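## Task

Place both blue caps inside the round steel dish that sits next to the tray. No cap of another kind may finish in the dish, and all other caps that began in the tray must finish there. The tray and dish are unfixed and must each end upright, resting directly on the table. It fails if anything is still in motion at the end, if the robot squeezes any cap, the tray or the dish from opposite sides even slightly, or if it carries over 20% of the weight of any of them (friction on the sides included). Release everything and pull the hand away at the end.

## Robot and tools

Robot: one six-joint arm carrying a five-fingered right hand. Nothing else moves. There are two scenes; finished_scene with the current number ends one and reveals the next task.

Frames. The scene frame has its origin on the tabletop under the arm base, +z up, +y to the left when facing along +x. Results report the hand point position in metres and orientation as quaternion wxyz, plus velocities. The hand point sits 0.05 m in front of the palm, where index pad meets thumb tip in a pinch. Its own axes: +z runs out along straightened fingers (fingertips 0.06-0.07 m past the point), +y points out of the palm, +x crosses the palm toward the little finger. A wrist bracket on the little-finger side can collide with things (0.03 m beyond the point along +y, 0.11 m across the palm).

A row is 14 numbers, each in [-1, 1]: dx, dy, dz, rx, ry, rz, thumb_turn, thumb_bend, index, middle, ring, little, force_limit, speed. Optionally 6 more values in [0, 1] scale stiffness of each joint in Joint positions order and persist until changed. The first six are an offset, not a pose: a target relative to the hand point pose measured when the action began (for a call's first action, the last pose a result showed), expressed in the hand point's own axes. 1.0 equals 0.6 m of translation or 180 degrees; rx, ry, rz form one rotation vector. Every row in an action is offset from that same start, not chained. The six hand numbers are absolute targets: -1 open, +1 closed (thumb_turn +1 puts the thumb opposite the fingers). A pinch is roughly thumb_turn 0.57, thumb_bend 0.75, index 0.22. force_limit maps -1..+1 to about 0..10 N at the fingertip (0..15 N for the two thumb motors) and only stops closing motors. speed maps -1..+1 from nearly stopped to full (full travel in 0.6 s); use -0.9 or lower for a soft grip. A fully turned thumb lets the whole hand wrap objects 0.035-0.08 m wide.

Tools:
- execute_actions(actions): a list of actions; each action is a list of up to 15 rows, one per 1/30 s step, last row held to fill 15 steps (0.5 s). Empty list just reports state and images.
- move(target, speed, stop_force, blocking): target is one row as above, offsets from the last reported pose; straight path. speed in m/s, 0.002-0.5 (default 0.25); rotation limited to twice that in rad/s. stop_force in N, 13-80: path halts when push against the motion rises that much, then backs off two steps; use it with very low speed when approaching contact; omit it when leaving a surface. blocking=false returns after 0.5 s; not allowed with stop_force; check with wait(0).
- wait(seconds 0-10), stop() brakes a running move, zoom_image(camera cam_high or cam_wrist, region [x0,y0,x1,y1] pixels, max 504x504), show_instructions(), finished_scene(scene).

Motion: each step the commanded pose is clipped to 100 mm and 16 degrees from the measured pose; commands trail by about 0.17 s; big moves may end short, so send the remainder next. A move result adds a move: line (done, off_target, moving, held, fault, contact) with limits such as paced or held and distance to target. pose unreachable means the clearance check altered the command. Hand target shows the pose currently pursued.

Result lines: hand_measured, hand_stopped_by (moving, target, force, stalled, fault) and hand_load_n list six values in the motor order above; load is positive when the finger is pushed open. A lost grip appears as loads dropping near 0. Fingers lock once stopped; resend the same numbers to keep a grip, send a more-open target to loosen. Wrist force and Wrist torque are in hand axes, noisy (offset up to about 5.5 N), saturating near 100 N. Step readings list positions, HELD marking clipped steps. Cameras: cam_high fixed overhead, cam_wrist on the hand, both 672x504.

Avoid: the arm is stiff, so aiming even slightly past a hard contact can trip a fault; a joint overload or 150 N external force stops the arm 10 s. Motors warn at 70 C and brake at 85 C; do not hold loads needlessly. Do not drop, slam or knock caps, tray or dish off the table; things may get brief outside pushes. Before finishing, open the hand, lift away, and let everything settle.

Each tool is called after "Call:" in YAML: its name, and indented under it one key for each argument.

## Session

Call:
execute_actions:
  actions: []

Scene clock: 0.00 s.
end_effector_position=(+0.5730, -0.3176, +0.3969) hand_measured=(-1.000, -1.000, -1.000, -1.000, -1.000, -1.000) hand_load_n=(+0.0, +0.0, +0.0, +0.0, +0.0, +0.0) hand_stopped_by=(target, target, target, target, target, target) hand_force_limit=0.00 hand_speed=-0.80 end_effector_quat_wxyz=(-0.301, -0.124, +0.926, +0.192) end_effector_velocity=(-0.000, -0.000, -0.000) end_effector_angular_velocity=(-0.001, +0.001, -0.001)
Joint positions: [-0.757 -0.9    1.216  1.957  1.793 -2.534]
Joint velocities: [-0.     0.     0.     0.     0.001  0.002]
Wrist force (N, on the end effector, along its own x y z axes, offset not removed): no reading
Wrist torque (N m, same axes, about the end effector's origin, offset not removed): no reading
Hand target: +0.573, -0.318, +0.397; -0.301, -0.124, +0.926, +0.192
Joint stiffness scale: [1. 1. 1. 1. 1. 1.]
camera_calibration (this result's frames):
cam_wrist: T_world_to_cam=[[-0.0315724, 0.927413, 0.372704, 0.163275], [0.993245, 0.0707696, -0.0919592, -0.506312], [-0.11166, 0.367283, -0.923383, 0.679355], [0, 0, 0, 1]] pos_world=[0.583904, -0.365107, 0.519891]

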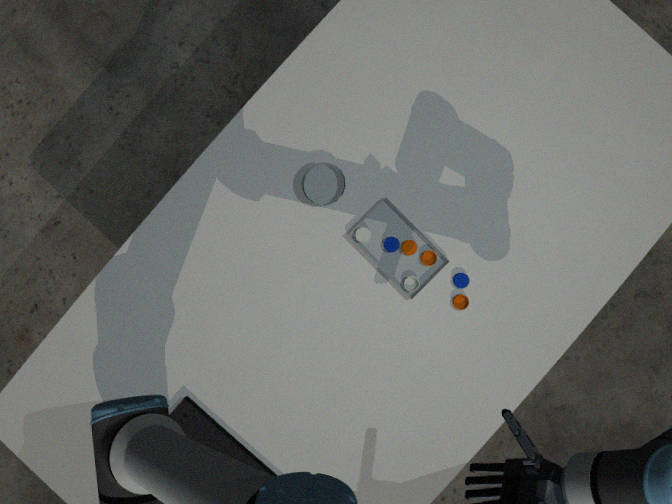

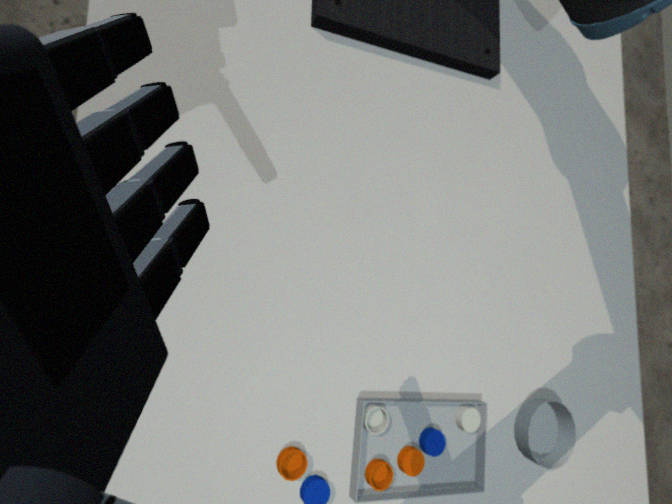

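Call:
zoom_image:
  camera: "cam_high"
  region: [280, 140, 500, 340]

Region (280, 140, 500, 340) of cam_high's 672x504 image, scaled by 2.291, with more detail than that image has; it fills the top 458 rows of this view, and the rest is white.

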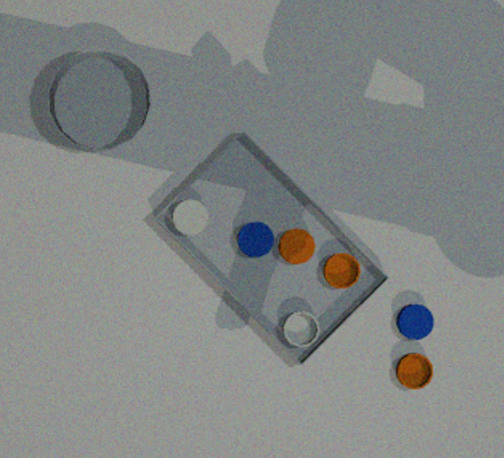

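Call:
move:
  target: [-0.6558, -0.0665, 0.2111, 0.5464, -0.2394, -0.1282, 0.57, 0.12, -0.42, -1, -1, -1, 0, 0.5]
  speed: 0.3

Scene clock: 37.13 s.
end_effector_position=(+0.8116, -0.1831, +0.0858) hand_measured=(+0.570, +0.120, -0.420, -1.000, -1.000, -1.000) hand_load_n=(+0.0, +0.0, +0.0, +0.0, +0.0, +0.0) hand_stopped_by=(target, target, target, target, target, target) hand_force_limit=0.00 hand_speed=0.50 end_effector_quat_wxyz=(+0.248, -0.390, +0.748, -0.477) end_effector_velocity=(+0.002, +0.001, -0.000) end_effector_angular_velocity=(-0.004, -0.011, +0.005)
Joint positions: [-0.401 -1.16   1.947 -0.344  1.741 -3.058]
Joint velocities: [ 0.001  0.     0.005 -0.017 -0.004 -0.001]
Wrist force (N, on the end effector, along its own x y z axes, offset not removed): [-3.1 -2.1 -0.3]
Wrist torque (N m, same axes, about the end effector's origin, offset not removed): [0.11 0.70 -0.11]
Hand target: +0.810, -0.182, +0.084; +0.247, -0.391, +0.748, -0.476
Off the commanded pose: 0.002 m, 0 deg.
Joint stiffness scale: [1. 1. 1. 1. 1. 1.]
move: done
camera_calibration (this result's frames):
cam_wrist: T_world_to_cam=[[-0.282982, 0.324907, -0.902417, 0.365131], [0.139082, 0.944831, 0.296564, 0.0384458], [0.948988, -0.0415875, -0.312559, -0.618811], [0, 0, 0, 1]] pos_world=[0.685223, -0.180693, 0.124684]

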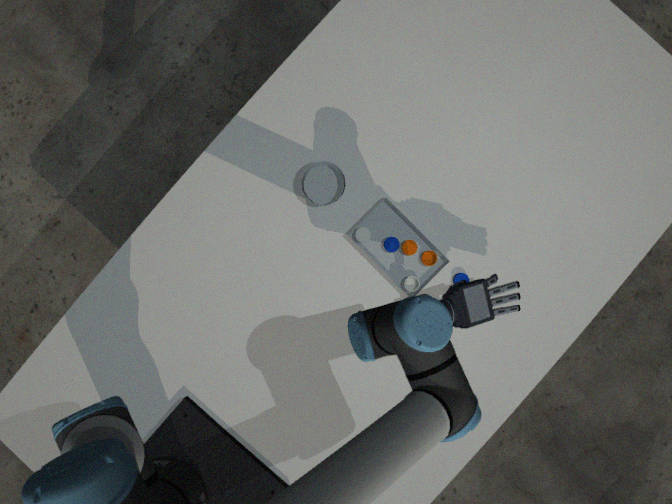

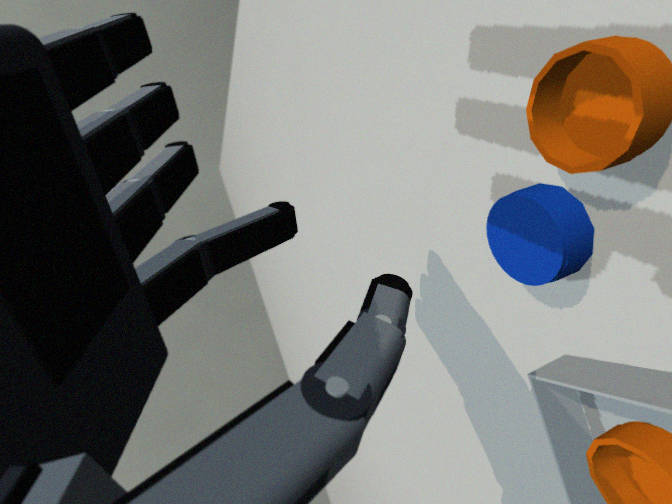

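Call:
move:
  target: [-0.0158, 0.0694, 0.0121, 0, 0, 0, 0.57, 0.12, -0.42, -1, -1, -1, 0, 0.5]
  speed: 0.1

Scene clock: 44.40 s.
end_effector_position=(+0.8085, -0.1707, +0.0457) hand_measured=(+0.570, +0.120, -0.420, -1.000, -1.000, -1.000) hand_load_n=(+0.0, +0.0, +0.0, +0.0, +0.0, +0.0) hand_stopped_by=(target, target, target, target, target, target) hand_force_limit=0.00 hand_speed=0.50 end_effector_quat_wxyz=(+0.247, -0.390, +0.748, -0.477) end_effector_velocity=(+0.003, -0.003, +0.003) end_effector_angular_velocity=(-0.006, -0.013, -0.005)
Joint positions: [-0.383 -1.113  1.973 -0.414  1.757 -3.051]
Joint velocities: [-0.001 -0.    -0.    -0.013  0.004  0.001]
Wrist force (N, on the end effector, along its own x y z axes, offset not removed): [2.1 -0.5 -4.4]
Wrist torque (N m, same axes, about the end effector's origin, offset not removed): [0.63 0.02 0.17]
Hand target: +0.808, -0.169, +0.045; +0.248, -0.390, +0.748, -0.477
Off the commanded pose: 0.002 m, 0 deg.
Joint stiffness scale: [1. 1. 1. 1. 1. 1.]
move: done
camera_calibration (this result's frames):
cam_wrist: T_world_to_cam=[[-0.283763, 0.324555, -0.902299, 0.324578], [0.139425, 0.944943, 0.296046, 0.0388784], [0.948704, -0.0417958, -0.313391, -0.627613], [0, 0, 0, 1]] pos_world=[0.682101, -0.168313, 0.0846678]

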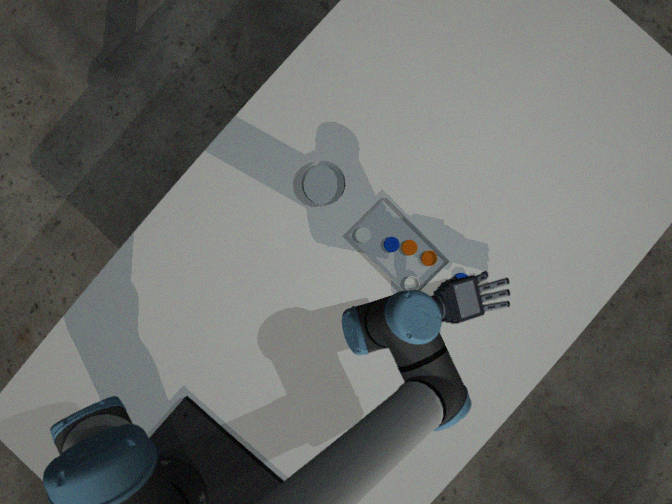

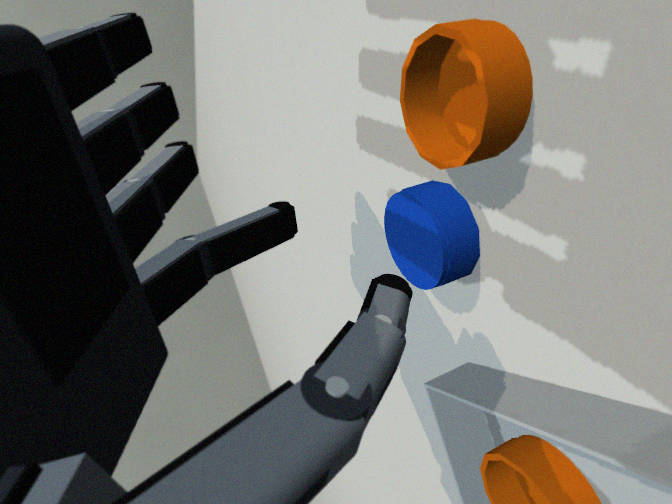

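Call:
move:
  target: [-0.0005, 0.05, 0.0218, 0, 0, 0, 0.57, 0.12, -0.42, -1, -1, -1, 0, 0.5]
  speed: 0.04
  stop_force: 15

Scene clock: 50.80 s.
end_effector_position=(+0.8136, -0.1730, +0.0305) hand_measured=(+0.570, +0.122, -0.420, -1.000, -1.000, -1.000) hand_load_n=(+1.0, -2.5, +0.0, +0.0, +0.0, +0.0) hand_stopped_by=(target, target, target, target, target, target) hand_force_limit=0.00 hand_speed=0.50 end_effector_quat_wxyz=(+0.252, -0.387, +0.744, -0.482) end_effector_velocity=(-0.003, +0.002, -0.002) end_effector_angular_velocity=(+0.005, +0.013, +0.000)
Joint positions: [-0.383 -1.088  1.976 -0.46   1.758 -3.051]
Joint velocities: [ 0.    -0.     0.     0.014  0.    -0.   ]
Wrist force (N, on the end effector, along its own x y z axes, offset not removed): [0.7 -3.9 -2.1]
Wrist torque (N m, same axes, about the end effector's origin, offset not removed): [0.31 0.01 0.21]
Hand target: +0.813, -0.173, +0.030; +0.251, -0.388, +0.745, -0.481
Off the commanded pose: 0.019 m, 1 deg.
Joint stiffness scale: [1. 1. 1. 1. 1. 1.]
move: contact
camera_calibration (this result's frames):
cam_wrist: T_world_to_cam=[[-0.269972, 0.318763, -0.908573, 0.300979], [0.13523, 0.946811, 0.291997, 0.0486423], [0.953325, -0.0440354, -0.298719, -0.641937], [0, 0, 0, 1]] pos_world=[0.686653, -0.170264, 0.0674991]

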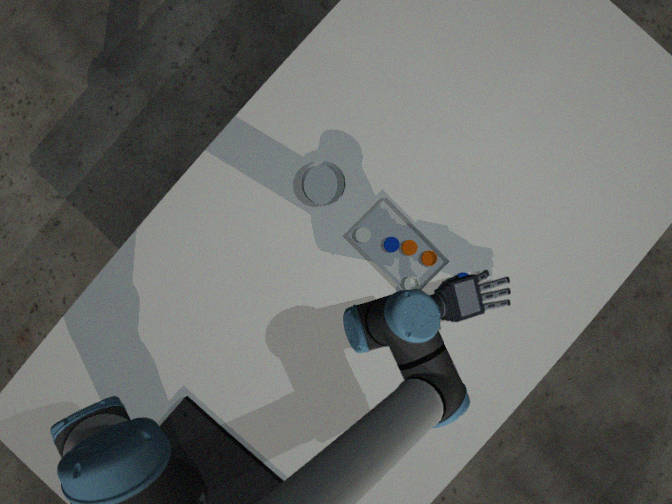

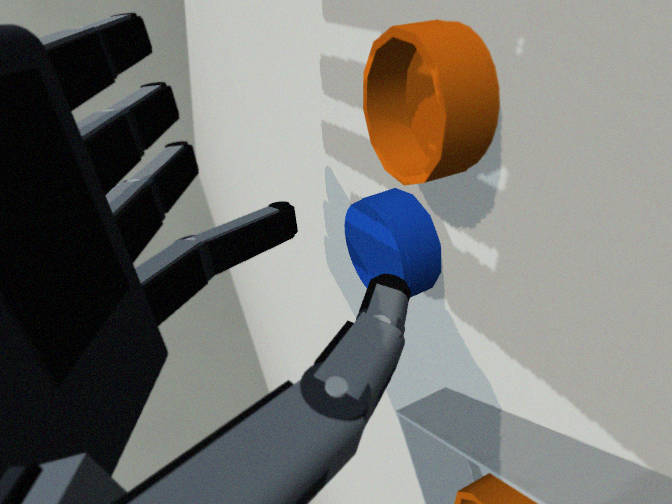

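Call:
move:
  target: [0.0013, 0.0018, -0.0256, 0, 0, 0, 0.57, 0.3, -0.45, -1, -1, -1, 0, 0.5]
  speed: 0.05

Scene clock: 57.30 s.
end_effector_position=(+0.8031, -0.1672, +0.0364) hand_measured=(+0.570, +0.300, -0.450, -1.000, -1.000, -1.000) hand_load_n=(+0.0, +0.0, +0.0, +0.0, +0.0, +0.0) hand_stopped_by=(target, target, target, target, target, target) hand_force_limit=0.00 hand_speed=0.50 end_effector_quat_wxyz=(+0.252, -0.387, +0.744, -0.483) end_effector_velocity=(-0.002, +0.000, -0.002) end_effector_angular_velocity=(+0.002, +0.000, -0.001)
Joint positions: [-0.381 -1.109  1.998 -0.462  1.76  -3.051]
Joint velocities: [-0.001  0.     0.004 -0.002 -0.     0.002]
Wrist force (N, on the end effector, along its own x y z axes, offset not removed): [0.1 -2.6 -3.9]
Wrist torque (N m, same axes, about the end effector's origin, offset not removed): [0.19 0.34 0.14]
Hand target: +0.801, -0.165, +0.036; +0.252, -0.387, +0.744, -0.482
Off the commanded pose: 0.003 m, 0 deg.
Joint stiffness scale: [1. 1. 1. 1. 1. 1.]
move: done
camera_calibration (this result's frames):
cam_wrist: T_world_to_cam=[[-0.269307, 0.317722, -0.909135, 0.300985], [0.135051, 0.947143, 0.291, 0.0431497], [0.953538, -0.0444108, -0.297981, -0.63012], [0, 0, 0, 1]] pos_world=[0.676073, -0.164483, 0.0733159]

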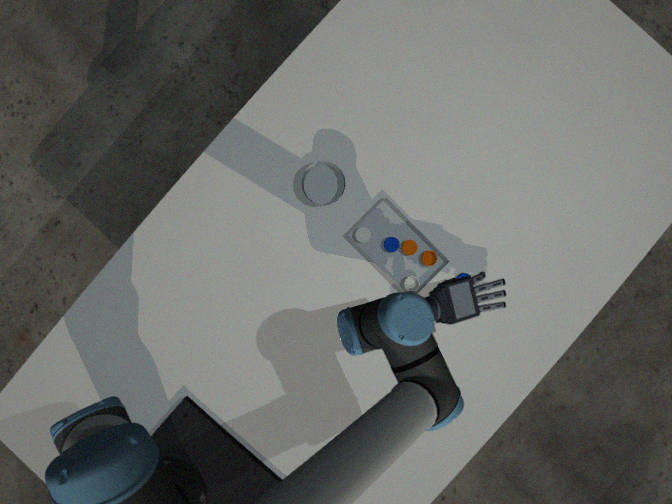

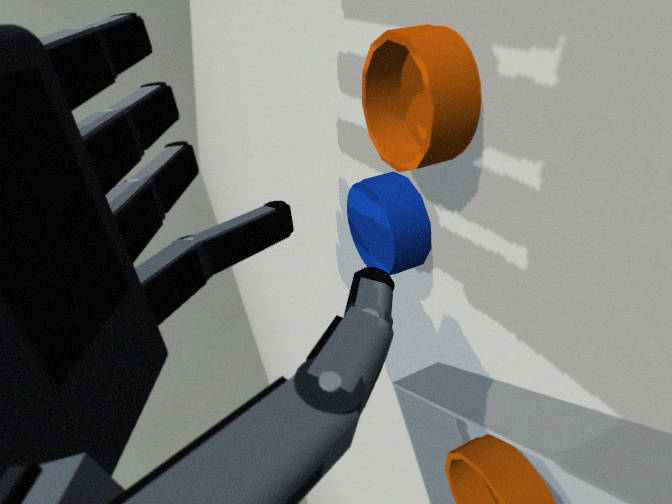

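Call:
move:
  target: [0.0045, 0.0313, 0.0256, 0, 0, 0, 0.57, 0.3, -0.45, -1, -1, -1, 0, 0.5]
  speed: 0.03
  stop_force: 15

Scene clock: 64.97 s.
end_effector_position=(+0.8056, -0.1708, +0.0146) hand_measured=(+0.570, +0.300, -0.450, -1.000, -1.000, -1.000) hand_load_n=(-0.5, -1.0, +0.0, +0.0, +0.0, +0.0) hand_stopped_by=(target, target, target, target, target, target) hand_force_limit=0.00 hand_speed=0.50 end_effector_quat_wxyz=(+0.252, -0.387, +0.744, -0.482) end_effector_velocity=(+0.002, -0.001, +0.002) end_effector_angular_velocity=(-0.003, -0.008, +0.001)
Joint positions: [-0.385 -1.075  1.999 -0.496  1.755 -3.052]
Joint velocities: [-0.    -0.     0.    -0.009 -0.001 -0.001]
Wrist force (N, on the end effector, along its own x y z axes, offset not removed): [1.4 -4.5 -6.5]
Wrist torque (N m, same axes, about the end effector's origin, offset not removed): [0.13 0.13 0.18]
Hand target: +0.807, -0.173, +0.013; +0.252, -0.387, +0.744, -0.483
Off the commanded pose: 0.003 m, 0 deg.
Joint stiffness scale: [1. 1. 1. 1. 1. 1.]
move: done
camera_calibration (this result's frames):
cam_wrist: T_world_to_cam=[[-0.269404, 0.318452, -0.908851, 0.283188], [0.134456, 0.946938, 0.291942, 0.0529249], [0.953595, -0.0435496, -0.297927, -0.639073], [0, 0, 0, 1]] pos_world=[0.678593, -0.16813, 0.0515275]

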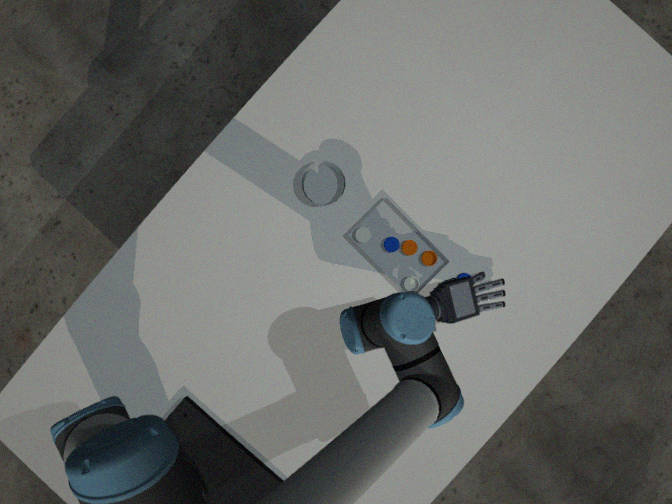

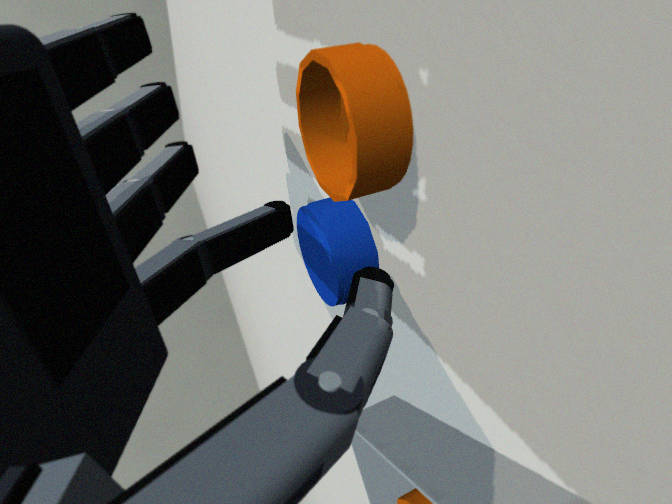

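Call:
execute_actions:
  actions:
    - [[0, 0, 0, 0, 0, 0, 0.57, 0.75, 0.3, -1, -1, -1, 0.0, -0.5]]
    - [[0, 0, 0, 0, 0, 0, 0.57, 0.75, 0.3, -1, -1, -1, 0.0, -0.5]]

Scene clock: 68.53 s.
end_effector_position=(+0.8058, -0.1709, +0.0146) hand_measured=(+0.570, +0.514, -0.204, -1.000, -1.000, -1.000) hand_load_n=(+0.0, +7.5, +9.5, +0.0, +0.0, +0.0) hand_stopped_by=(target, force, force, target, target, target) hand_force_limit=0.00 hand_speed=-0.50 end_effector_quat_wxyz=(+0.252, -0.387, +0.744, -0.483) end_effector_velocity=(-0.000, -0.001, -0.000) end_effector_angular_velocity=(-0.001, +0.000, -0.001)
Joint positions: [-0.385 -1.075  1.999 -0.497  1.755 -3.052]
Joint velocities: [-0.     0.    -0.     0.     0.001 -0.   ]
Wrist force (N, on the end effector, along its own x y z axes, offset not removed): [-0.5 1.5 -1.2]
Wrist torque (N m, same axes, about the end effector's origin, offset not removed): [0.65 0.47 0.10]
Hand target: +0.806, -0.171, +0.015; +0.252, -0.387, +0.744, -0.483
Off the commanded pose: 0.000 m, 0 deg.
Joint stiffness scale: [1. 1. 1. 1. 1. 1.]
Step readings (end_effector_position; steps 1 to 15: 1st action; 16 to 30: 2nd action):
0: (+0.8058, -0.1709, +0.0146)
1: (+0.8058, -0.1709, +0.0146)
2: (+0.8058, -0.1709, +0.0146)
4: (+0.8058, -0.1709, +0.0146)
8: (+0.8058, -0.1709, +0.0146)
15: (+0.8058, -0.1709, +0.0146)
16: (+0.8058, -0.1709, +0.0146)
17: (+0.8058, -0.1709, +0.0146)
19: (+0.8058, -0.1709, +0.0146)
23: (+0.8058, -0.1709, +0.0146)
30: end_effector_position above
camera_calibration (this result's frames):
cam_wrist: T_world_to_cam=[[-0.268912, 0.31808, -0.909127, 0.282825], [0.134152, 0.947064, 0.291672, 0.0532536], [0.953776, -0.0435264, -0.297348, -0.639407], [0, 0, 0, 1]] pos_world=[0.678763, -0.168227, 0.0514642]

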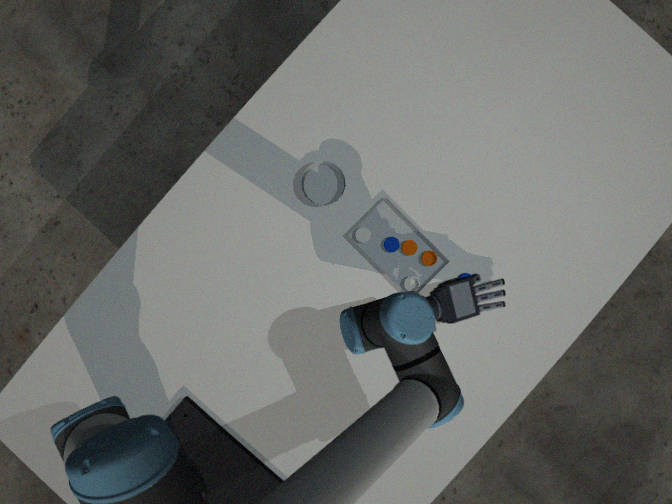

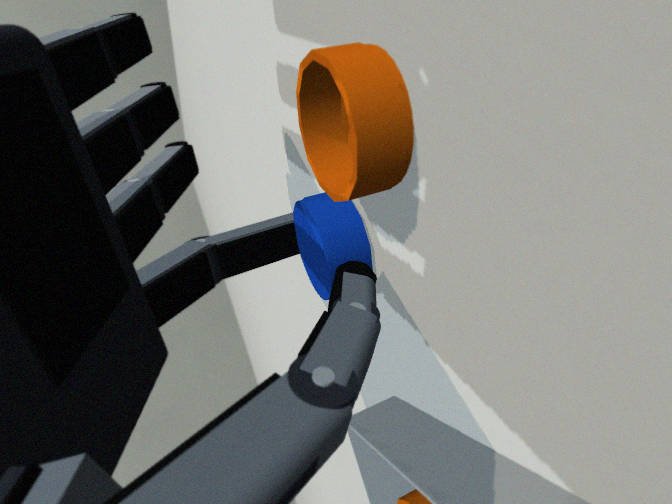

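Gripped. Lifting.

Call:
move:
  target: [0, -0.1133, -0.0528, 0, 0, 0, 0.57, 0.75, 0.3, -1, -1, -1, 0.0, -0.5]
  speed: 0.1

Scene clock: 72.03 s.
end_effector_position=(+0.8038, -0.1696, +0.0888) hand_measured=(+0.570, +0.514, -0.204, -1.000, -1.000, -1.000) hand_load_n=(+0.0, +7.5, +9.5, +0.0, +0.0, +0.0) hand_stopped_by=(target, force, force, target, target, target) hand_force_limit=0.00 hand_speed=-0.50 end_effector_quat_wxyz=(+0.252, -0.387, +0.744, -0.483) end_effector_velocity=(-0.004, +0.001, -0.002) end_effector_angular_velocity=(+0.006, +0.013, -0.000)
Joint positions: [-0.385 -1.178  1.976 -0.372  1.755 -3.052]
Joint velocities: [-0.001 -0.    -0.     0.015 -0.001  0.   ]
Wrist force (N, on the end effector, along its own x y z axes, offset not removed): [-1.1 -3.0 0.9]
Wrist torque (N m, same axes, about the end effector's origin, offset not removed): [-0.08 0.45 0.02]
Hand target: +0.805, -0.170, +0.090; +0.252, -0.387, +0.744, -0.483
Off the commanded pose: 0.001 m, 0 deg.
Joint stiffness scale: [1. 1. 1. 1. 1. 1.]
move: done
camera_calibration (this result's frames):
cam_wrist: T_world_to_cam=[[-0.268561, 0.317929, -0.909283, 0.349014], [0.134037, 0.947113, 0.291567, 0.0308505], [0.953891, -0.0435741, -0.296972, -0.615515], [0, 0, 0, 1]] pos_world=[0.676731, -0.167001, 0.125567]

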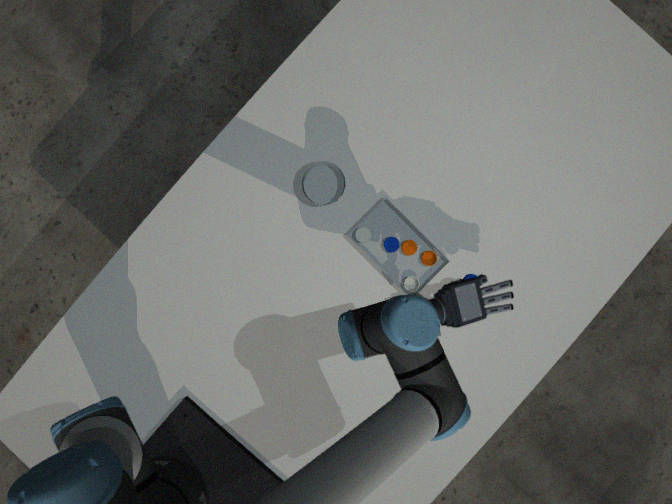

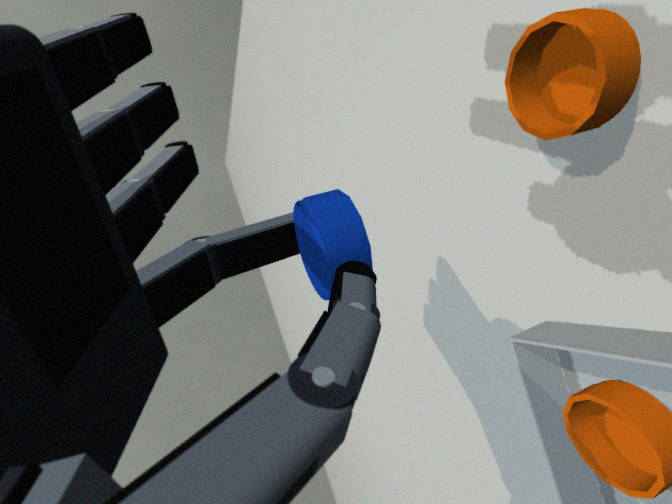

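Call:
move:
  target: [-0.4398, 0.1522, -0.3312, 0, -0.3353, -0.1564, 0.57, 0.75, 0.3, -1, -1, -1, 0.0, -0.5]
  speed: 0.25

Scene clock: 81.57 s.
end_effector_position=(+0.7750, +0.1700, +0.0865) hand_measured=(+0.570, +0.514, -0.204, -1.000, -1.000, -1.000) hand_load_n=(+0.0, +7.5, +9.5, +0.0, +0.0, +0.0) hand_stopped_by=(target, force, force, target, target, target) hand_force_limit=0.00 hand_speed=-0.50 end_effector_quat_wxyz=(-0.469, +0.735, -0.409, +0.271) end_effector_velocity=(+0.001, +0.002, +0.004) end_effector_angular_velocity=(-0.004, +0.000, +0.017)
Joint positions: [-0.221 -1.158  1.963 -0.24   0.874 -3.542]
Joint velocities: [ 0.001  0.001 -0.01   0.018 -0.011 -0.015]
Wrist force (N, on the end effector, along its own x y z axes, offset not removed): [0.5 0.7 0.9]
Wrist torque (N m, same axes, about the end effector's origin, offset not removed): [0.37 0.07 0.32]
Hand target: +0.776, +0.172, +0.087; -0.469, +0.736, -0.406, +0.270
Off the commanded pose: 0.002 m, 0 deg.
Joint stiffness scale: [1. 1. 1. 1. 1. 1.]
move: done
camera_calibration (this result's frames):
cam_wrist: T_world_to_cam=[[-0.397975, -0.134282, -0.907515, 0.40823], [-0.813187, 0.509557, 0.281211, 0.523088], [0.424669, 0.849894, -0.311987, -0.314382], [0, 0, 0, 1]] pos_world=[0.721341, 0.0554669, 0.125293]

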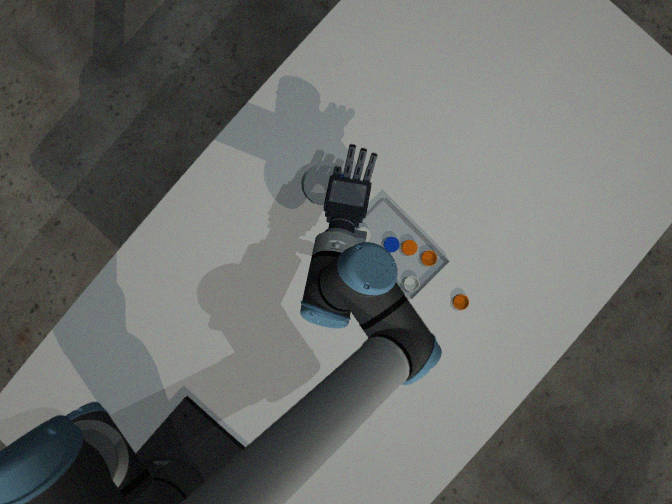

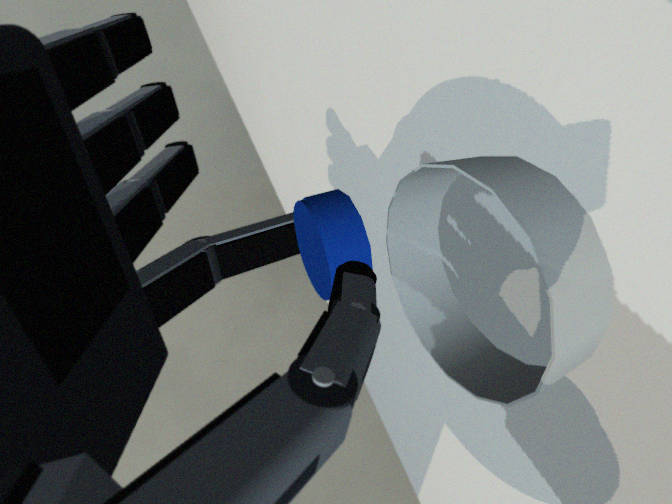

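Call:
move:
  target: [-0.0518, 0.0764, 0.0458, 0, 0, 0, 0.57, 0.75, 0.3, -1, -1, -1, 0.0, -0.5]
  speed: 0.06
  stop_force: 15

Scene clock: 93.57 s.
end_effector_position=(+0.7661, +0.1974, +0.0345) hand_measured=(+0.570, +0.514, -0.204, -1.000, -1.000, -1.000) hand_load_n=(+0.0, +7.5, +9.5, +0.0, +0.0, +0.0) hand_stopped_by=(target, force, force, target, target, target) hand_force_limit=0.00 hand_speed=-0.50 end_effector_quat_wxyz=(-0.469, +0.735, -0.408, +0.272) end_effector_velocity=(+0.004, -0.002, +0.001) end_effector_angular_velocity=(-0.002, -0.009, -0.006)
Joint positions: [-0.177 -1.101  2.001 -0.356  0.911 -3.513]
Joint velocities: [ 0.    -0.    -0.    -0.011  0.005  0.004]
Wrist force (N, on the end effector, along its own x y z axes, offset not removed): [5.8 0.4 2.3]
Wrist torque (N m, same axes, about the end effector's origin, offset not removed): [0.32 -0.59 0.35]
Hand target: +0.764, +0.199, +0.033; -0.469, +0.735, -0.409, +0.271
Off the commanded pose: 0.003 m, 0 deg.
Joint stiffness scale: [1. 1. 1. 1. 1. 1.]
move: done
camera_calibration (this result's frames):
cam_wrist: T_world_to_cam=[[-0.395963, -0.135156, -0.908265, 0.359914], [-0.813843, 0.509754, 0.278945, 0.51703], [0.42529, 0.849637, -0.31184, -0.350565], [0, 0, 0, 1]] pos_world=[0.712386, 0.0829401, 0.0733547]

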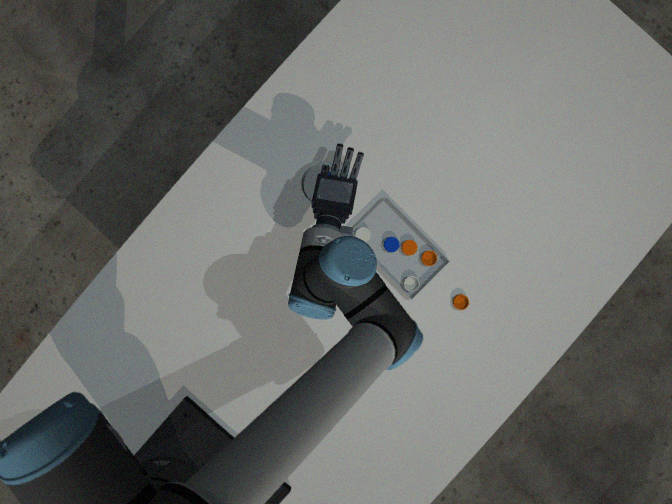

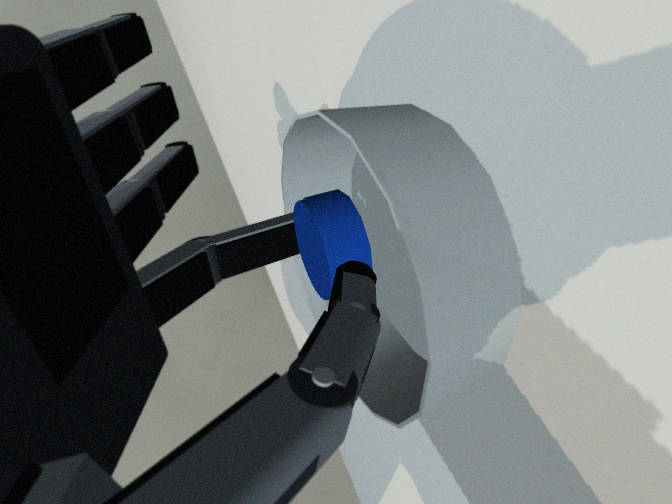

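Call:
execute_actions:
  actions:
    - [[0, 0, 0, 0, 0, 0, 0.57, 0.3, -0.45, -1, -1, -1, 0.0, 0.3]]

Call:
move:
  target: [0, -0.0835, -0.038, 0, 0, 0, 0.57, 0.3, -0.45, -1, -1, -1, 0.0, 0.3]
  speed: 0.12

Scene clock: 96.27 s.
end_effector_position=(+0.7664, +0.1973, +0.0346) hand_measured=(+0.570, +0.300, -0.450, -1.000, -1.000, -1.000) hand_load_n=(+0.0, +0.0, +0.0, +0.0, +0.0, +0.0) hand_stopped_by=(target, target, target, target, target, target) hand_force_limit=0.00 hand_speed=0.30 end_effector_quat_wxyz=(-0.469, +0.735, -0.408, +0.272) end_effector_velocity=(+0.000, -0.001, -0.000) end_effector_angular_velocity=(-0.001, +0.001, -0.002)
Joint positions: [-0.177 -1.101  2.001 -0.357  0.912 -3.513]
Joint velocities: [-0.001 -0.    -0.     0.001  0.002 -0.001]
Wrist force (N, on the end effector, along its own x y z axes, offset not removed): [2.1 -3.5 -2.9]
Wrist torque (N m, same axes, about the end effector's origin, offset not removed): [-0.16 0.04 0.31]
Hand target: +0.766, +0.197, +0.035; -0.469, +0.735, -0.408, +0.272
Off the commanded pose: 0.000 m, 0 deg.
Joint stiffness scale: [1. 1. 1. 1. 1. 1.]
Step readings (end_effector_position):
0: (+0.7665, +0.1973, +0.0346)
1: (+0.7665, +0.1973, +0.0346)
2: (+0.7665, +0.1973, +0.0346)
4: (+0.7665, +0.1973, +0.0346)
8: (+0.7665, +0.1973, +0.0346)
15: end_effector_position above
camera_calibration (this result's frames):
cam_wrist: T_world_to_cam=[[-0.395569, -0.134982, -0.908463, 0.359696], [-0.813697, 0.510233, 0.278494, 0.517074], [0.425936, 0.849378, -0.311667, -0.351027], [0, 0, 0, 1]] pos_world=[0.712542, 0.0828785, 0.073365]

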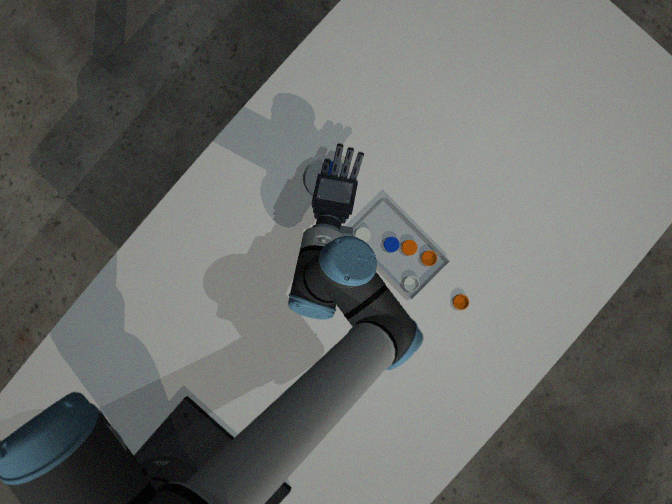

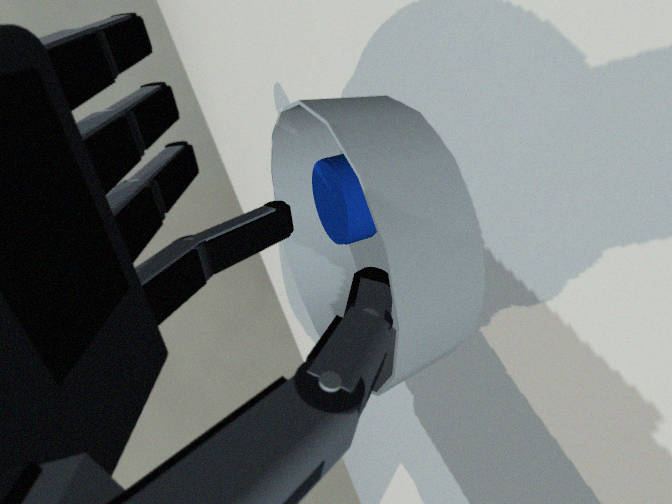

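Scene clock: 97.23 s.
end_effector_position=(+0.7651, +0.1978, +0.0890) hand_measured=(+0.570, +0.300, -0.450, -1.000, -1.000, -1.000) hand_load_n=(+0.0, +0.0, +0.0, +0.0, +0.0, +0.0) hand_stopped_by=(target, target, target, target, target, target) hand_force_limit=0.00 hand_speed=0.30 end_effector_quat_wxyz=(-0.469, +0.735, -0.408, +0.273) end_effector_velocity=(-0.005, +0.001, -0.001) end_effector_angular_velocity=(+0.005, +0.018, +0.000)
Joint positions: [-0.177 -1.176  1.983 -0.265  0.912 -3.513]
Joint velocities: [ 0.    -0.    -0.     0.018 -0.001  0.001]
Wrist force (N, on the end effector, along its own x y z axes, offset not removed): [2.1 2.1 -4.0]
Wrist torque (N m, same axes, about the end effector's origin, offset not removed): [0.76 -0.08 0.24]
Hand target: +0.766, +0.198, +0.090; -0.469, +0.735, -0.408, +0.272
Off the commanded pose: 0.001 m, 0 deg.
Joint stiffness scale: [1. 1. 1. 1. 1. 1.]
move: done
camera_calibration (this result's frames):
cam_wrist: T_world_to_cam=[[-0.394432, -0.135211, -0.908923, 0.407924], [-0.814048, 0.510298, 0.277348, 0.500997], [0.426321, 0.849302, -0.311346, -0.334239], [0, 0, 0, 1]] pos_world=[0.711227, 0.0833681, 0.127757]

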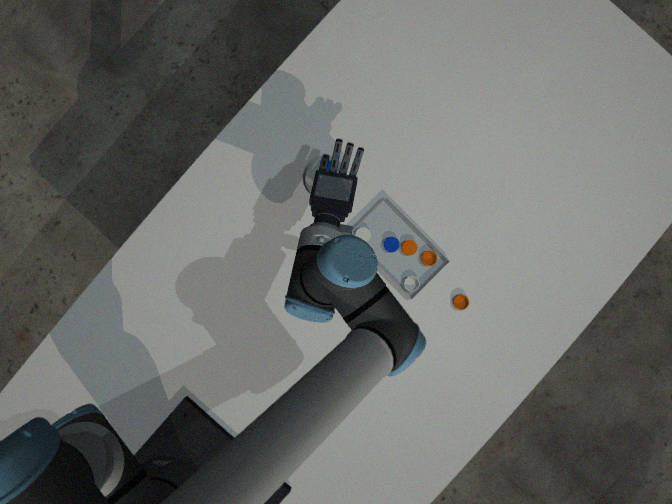

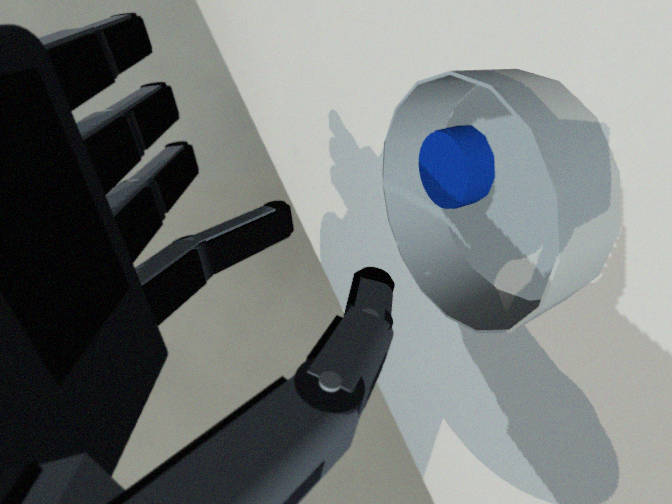

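Call:
move:
  target: [0.2889, 0.087, -0.1643, 0, 0, 0, 0.57, 0.3, -0.45, -1, -1, -1, 0.0, 0.3]
  speed: 0.25

Scene clock: 106.27 s.
end_effector_position=(+0.7585, -0.0068, +0.0851) hand_measured=(+0.570, +0.300, -0.450, -1.000, -1.000, -1.000) hand_load_n=(+0.0, +0.0, +0.0, +0.0, +0.0, +0.0) hand_stopped_by=(target, target, target, target, target, target) hand_force_limit=0.00 hand_speed=0.30 end_effector_quat_wxyz=(-0.469, +0.734, -0.409, +0.273) end_effector_velocity=(+0.000, +0.001, +0.002) end_effector_angular_velocity=(-0.004, +0.000, +0.013)
Joint positions: [-0.516 -1.117  1.936 -0.069  0.64  -3.801]
Joint velocities: [ 0.     0.002 -0.008  0.02  -0.007 -0.02 ]
Wrist force (N, on the end effector, along its own x y z axes, offset not removed): [-0.2 -1.0 -0.3]
Wrist torque (N m, same axes, about the end effector's origin, offset not removed): [0.39 0.24 -0.01]
Hand target: +0.760, -0.008, +0.085; -0.469, +0.734, -0.408, +0.273
Off the commanded pose: 0.002 m, 0 deg.
Joint stiffness scale: [1. 1. 1. 1. 1. 1.]
move: done
camera_calibration (this result's frames):
cam_wrist: T_world_to_cam=[[-0.395055, -0.133149, -0.908957, 0.374611], [-0.812776, 0.511818, 0.278278, 0.600096], [0.428168, 0.848713, -0.310416, -0.160385], [0, 0, 0, 1]] pos_world=[0.704407, -0.12114, 0.123726]

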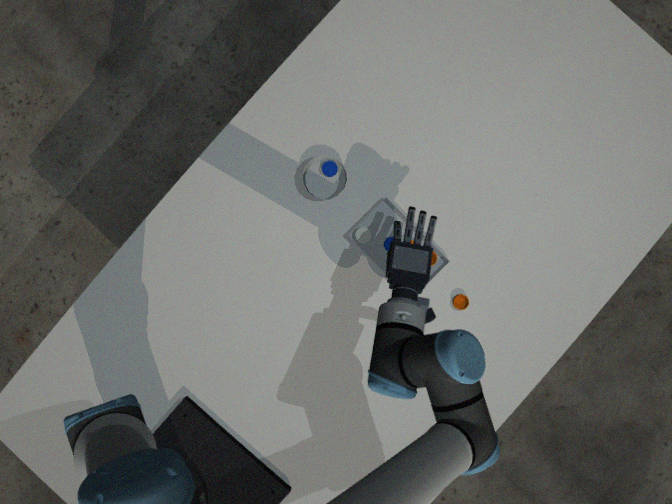

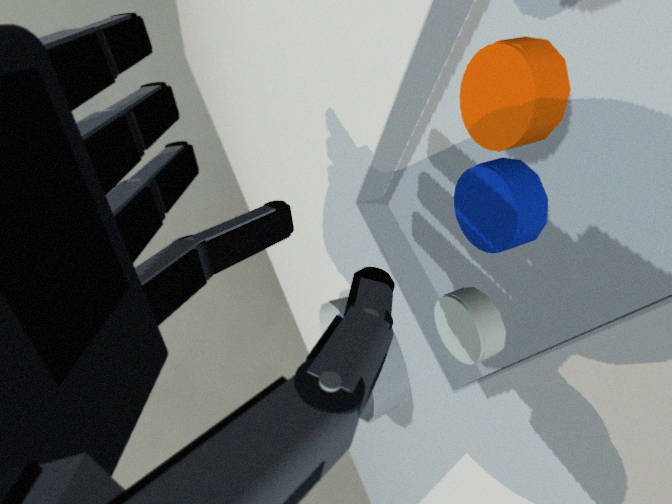

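Call:
move:
  target: [-0.004, 0.0598, 0.0297, 0, 0, 0, 0.57, 0.3, -0.45, -1, -1, -1, 0.0, 0.3]
  speed: 0.1

Scene clock: 113.20 s.
end_effector_position=(+0.7595, -0.0063, +0.0459) hand_measured=(+0.570, +0.300, -0.450, -1.000, -1.000, -1.000) hand_load_n=(+0.0, +0.0, +0.0, +0.0, +0.0, +0.0) hand_stopped_by=(target, target, target, target, target, target) hand_force_limit=0.00 hand_speed=0.30 end_effector_quat_wxyz=(-0.469, +0.734, -0.409, +0.273) end_effector_velocity=(+0.003, -0.001, -0.000) end_effector_angular_velocity=(-0.005, -0.010, -0.001)
Joint positions: [-0.514 -1.065  1.949 -0.136  0.642 -3.798]
Joint velocities: [ 0.     0.     0.    -0.014  0.     0.004]
Wrist force (N, on the end effector, along its own x y z axes, offset not removed): [-0.5 -1.6 -2.1]
Wrist torque (N m, same axes, about the end effector's origin, offset not removed): [0.15 0.38 0.19]
Hand target: +0.759, -0.005, +0.045; -0.469, +0.734, -0.409, +0.273
Off the commanded pose: 0.002 m, 0 deg.
Joint stiffness scale: [1. 1. 1. 1. 1. 1.]
move: done
camera_calibration (this result's frames):
cam_wrist: T_world_to_cam=[[-0.394465, -0.133392, -0.909177, 0.338958], [-0.812762, 0.512275, 0.277474, 0.611568], [0.428736, 0.848399, -0.310491, -0.173821], [0, 0, 0, 1]] pos_world=[0.70529, -0.120607, 0.0845089]

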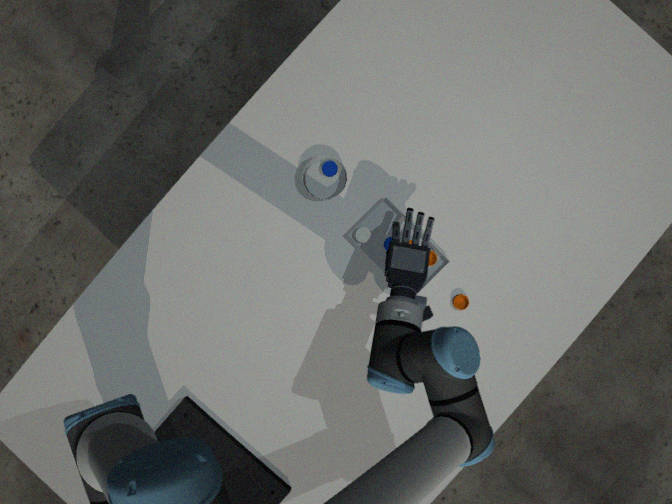

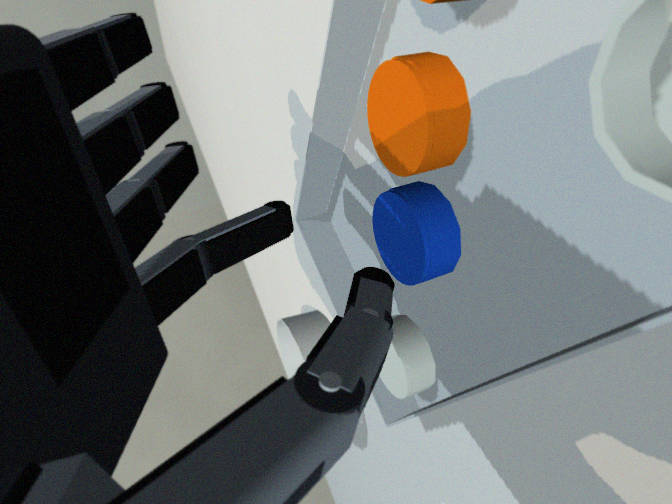

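Call:
move:
  target: [-0.0031, 0.048, 0.017, 0, 0, 0, 0.57, 0.3, -0.45, -1, -1, -1, 0.0, 0.3]
  speed: 0.03
  stop_force: 15

Scene clock: 122.20 s.
end_effector_position=(+0.7582, -0.0061, +0.0169) hand_measured=(+0.570, +0.300, -0.450, -1.000, -1.000, -1.000) hand_load_n=(+0.0, +0.0, +0.0, +0.0, +0.0, +0.0) hand_stopped_by=(target, target, target, target, target, target) hand_force_limit=0.00 hand_speed=0.30 end_effector_quat_wxyz=(-0.469, +0.734, -0.408, +0.274) end_effector_velocity=(+0.001, -0.001, -0.000) end_effector_angular_velocity=(-0.002, -0.002, -0.002)
Joint positions: [-0.514 -1.026  1.959 -0.185  0.641 -3.799]
Joint velocities: [ 0.    -0.    -0.    -0.004  0.002  0.001]
Wrist force (N, on the end effector, along its own x y z axes, offset not removed): [0.2 0.6 -4.2]
Wrist torque (N m, same axes, about the end effector's origin, offset not removed): [0.67 0.18 0.15]
Hand target: +0.757, -0.006, +0.015; -0.469, +0.734, -0.409, +0.273
Off the commanded pose: 0.002 m, 0 deg.
Joint stiffness scale: [1. 1. 1. 1. 1. 1.]
move: done
camera_calibration (this result's frames):
cam_wrist: T_world_to_cam=[[-0.393409, -0.134334, -0.909497, 0.311344], [-0.813345, 0.512044, 0.276188, 0.618979], [0.428601, 0.84839, -0.310703, -0.182306], [0, 0, 0, 1]] pos_world=[0.704066, -0.120454, 0.0555687]

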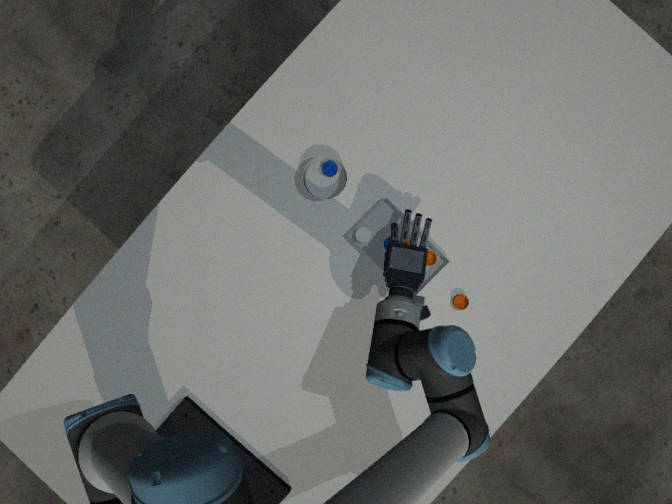

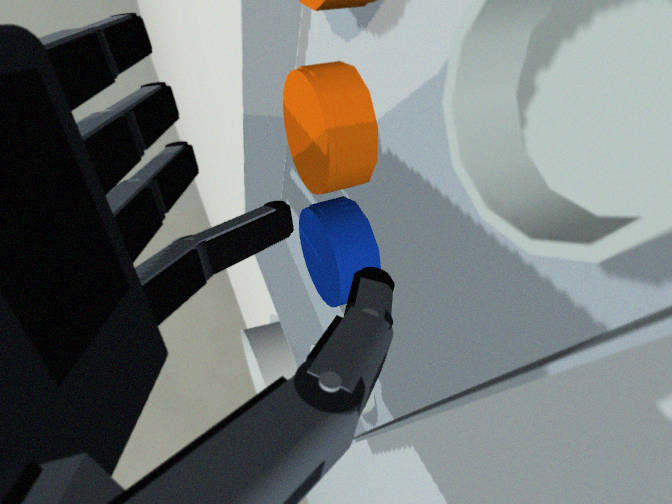

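Call:
execute_actions:
  actions:
    - [[0, 0, 0, 0, 0, 0, 0.57, 0.75, 0.3, -1, -1, -1, 0.0, -0.5]]
    - [[0, 0, 0, 0, 0, 0, 0.57, 0.75, 0.3, -1, -1, -1, 0.0, -0.5]]

Scene clock: 125.33 s.
end_effector_position=(+0.7584, -0.0062, +0.0169) hand_measured=(+0.570, +0.512, -0.206, -1.000, -1.000, -1.000) hand_load_n=(+0.0, +8.0, +11.0, +0.0, +0.0, +0.0) hand_stopped_by=(target, force, force, target, target, target) hand_force_limit=0.00 hand_speed=-0.50 end_effector_quat_wxyz=(-0.469, +0.734, -0.408, +0.274) end_effector_velocity=(-0.000, -0.000, +0.000) end_effector_angular_velocity=(+0.000, -0.001, +0.001)
Joint positions: [-0.514 -1.026  1.959 -0.186  0.641 -3.799]
Joint velocities: [-0.001 -0.     0.     0.001 -0.002 -0.002]
Wrist force (N, on the end effector, along its own x y z axes, offset not removed): [0.6 -3.7 0.4]
Wrist torque (N m, same axes, about the end effector's origin, offset not removed): [-0.14 -0.04 0.03]
Hand target: +0.758, -0.006, +0.017; -0.469, +0.734, -0.408, +0.274
Off the commanded pose: 0.000 m, 0 deg.
Joint stiffness scale: [1. 1. 1. 1. 1. 1.]
Step readings (end_effector_position; steps 1 to 15: 1st action; 16 to 30: 2nd action):
0: (+0.7584, -0.0062, +0.0169)
1: (+0.7584, -0.0062, +0.0169)
2: (+0.7584, -0.0062, +0.0169)
4: (+0.7584, -0.0062, +0.0169)
8: (+0.7584, -0.0062, +0.0169)
15: (+0.7584, -0.0062, +0.0169)
16: (+0.7584, -0.0062, +0.0169)
17: (+0.7584, -0.0062, +0.0169)
19: (+0.7584, -0.0062, +0.0169)
23: (+0.7584, -0.0062, +0.0169)
30: end_effector_position above
camera_calibration (this result's frames):
cam_wrist: T_world_to_cam=[[-0.39283, -0.134657, -0.909699, 0.310966], [-0.813538, 0.512108, 0.275502, 0.6193], [0.428766, 0.8483, -0.31072, -0.182424], [0, 0, 0, 1]] pos_world=[0.704198, -0.120524, 0.0555846]

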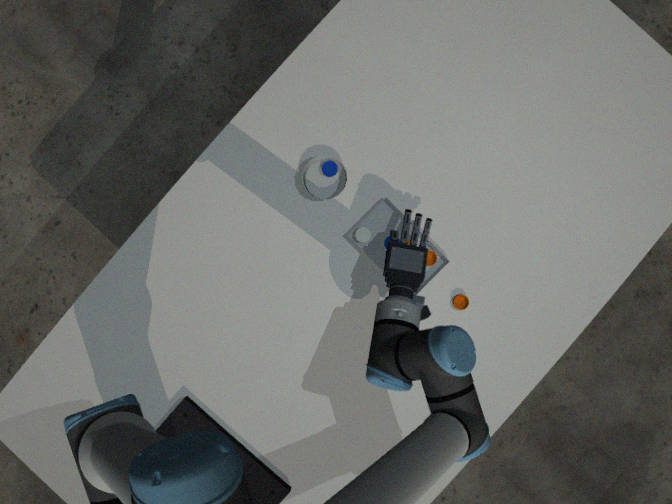

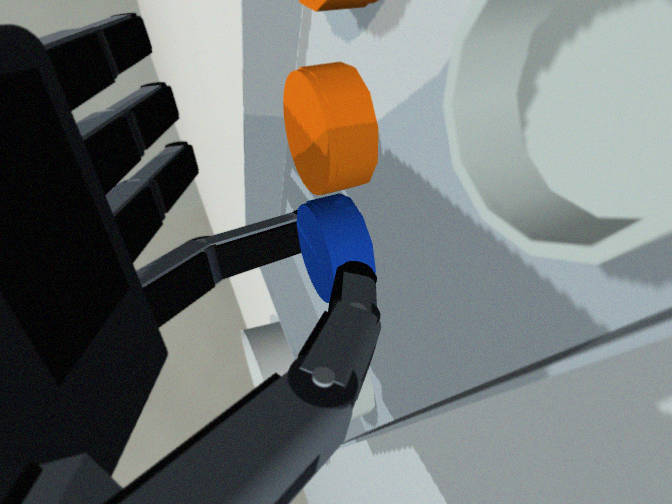

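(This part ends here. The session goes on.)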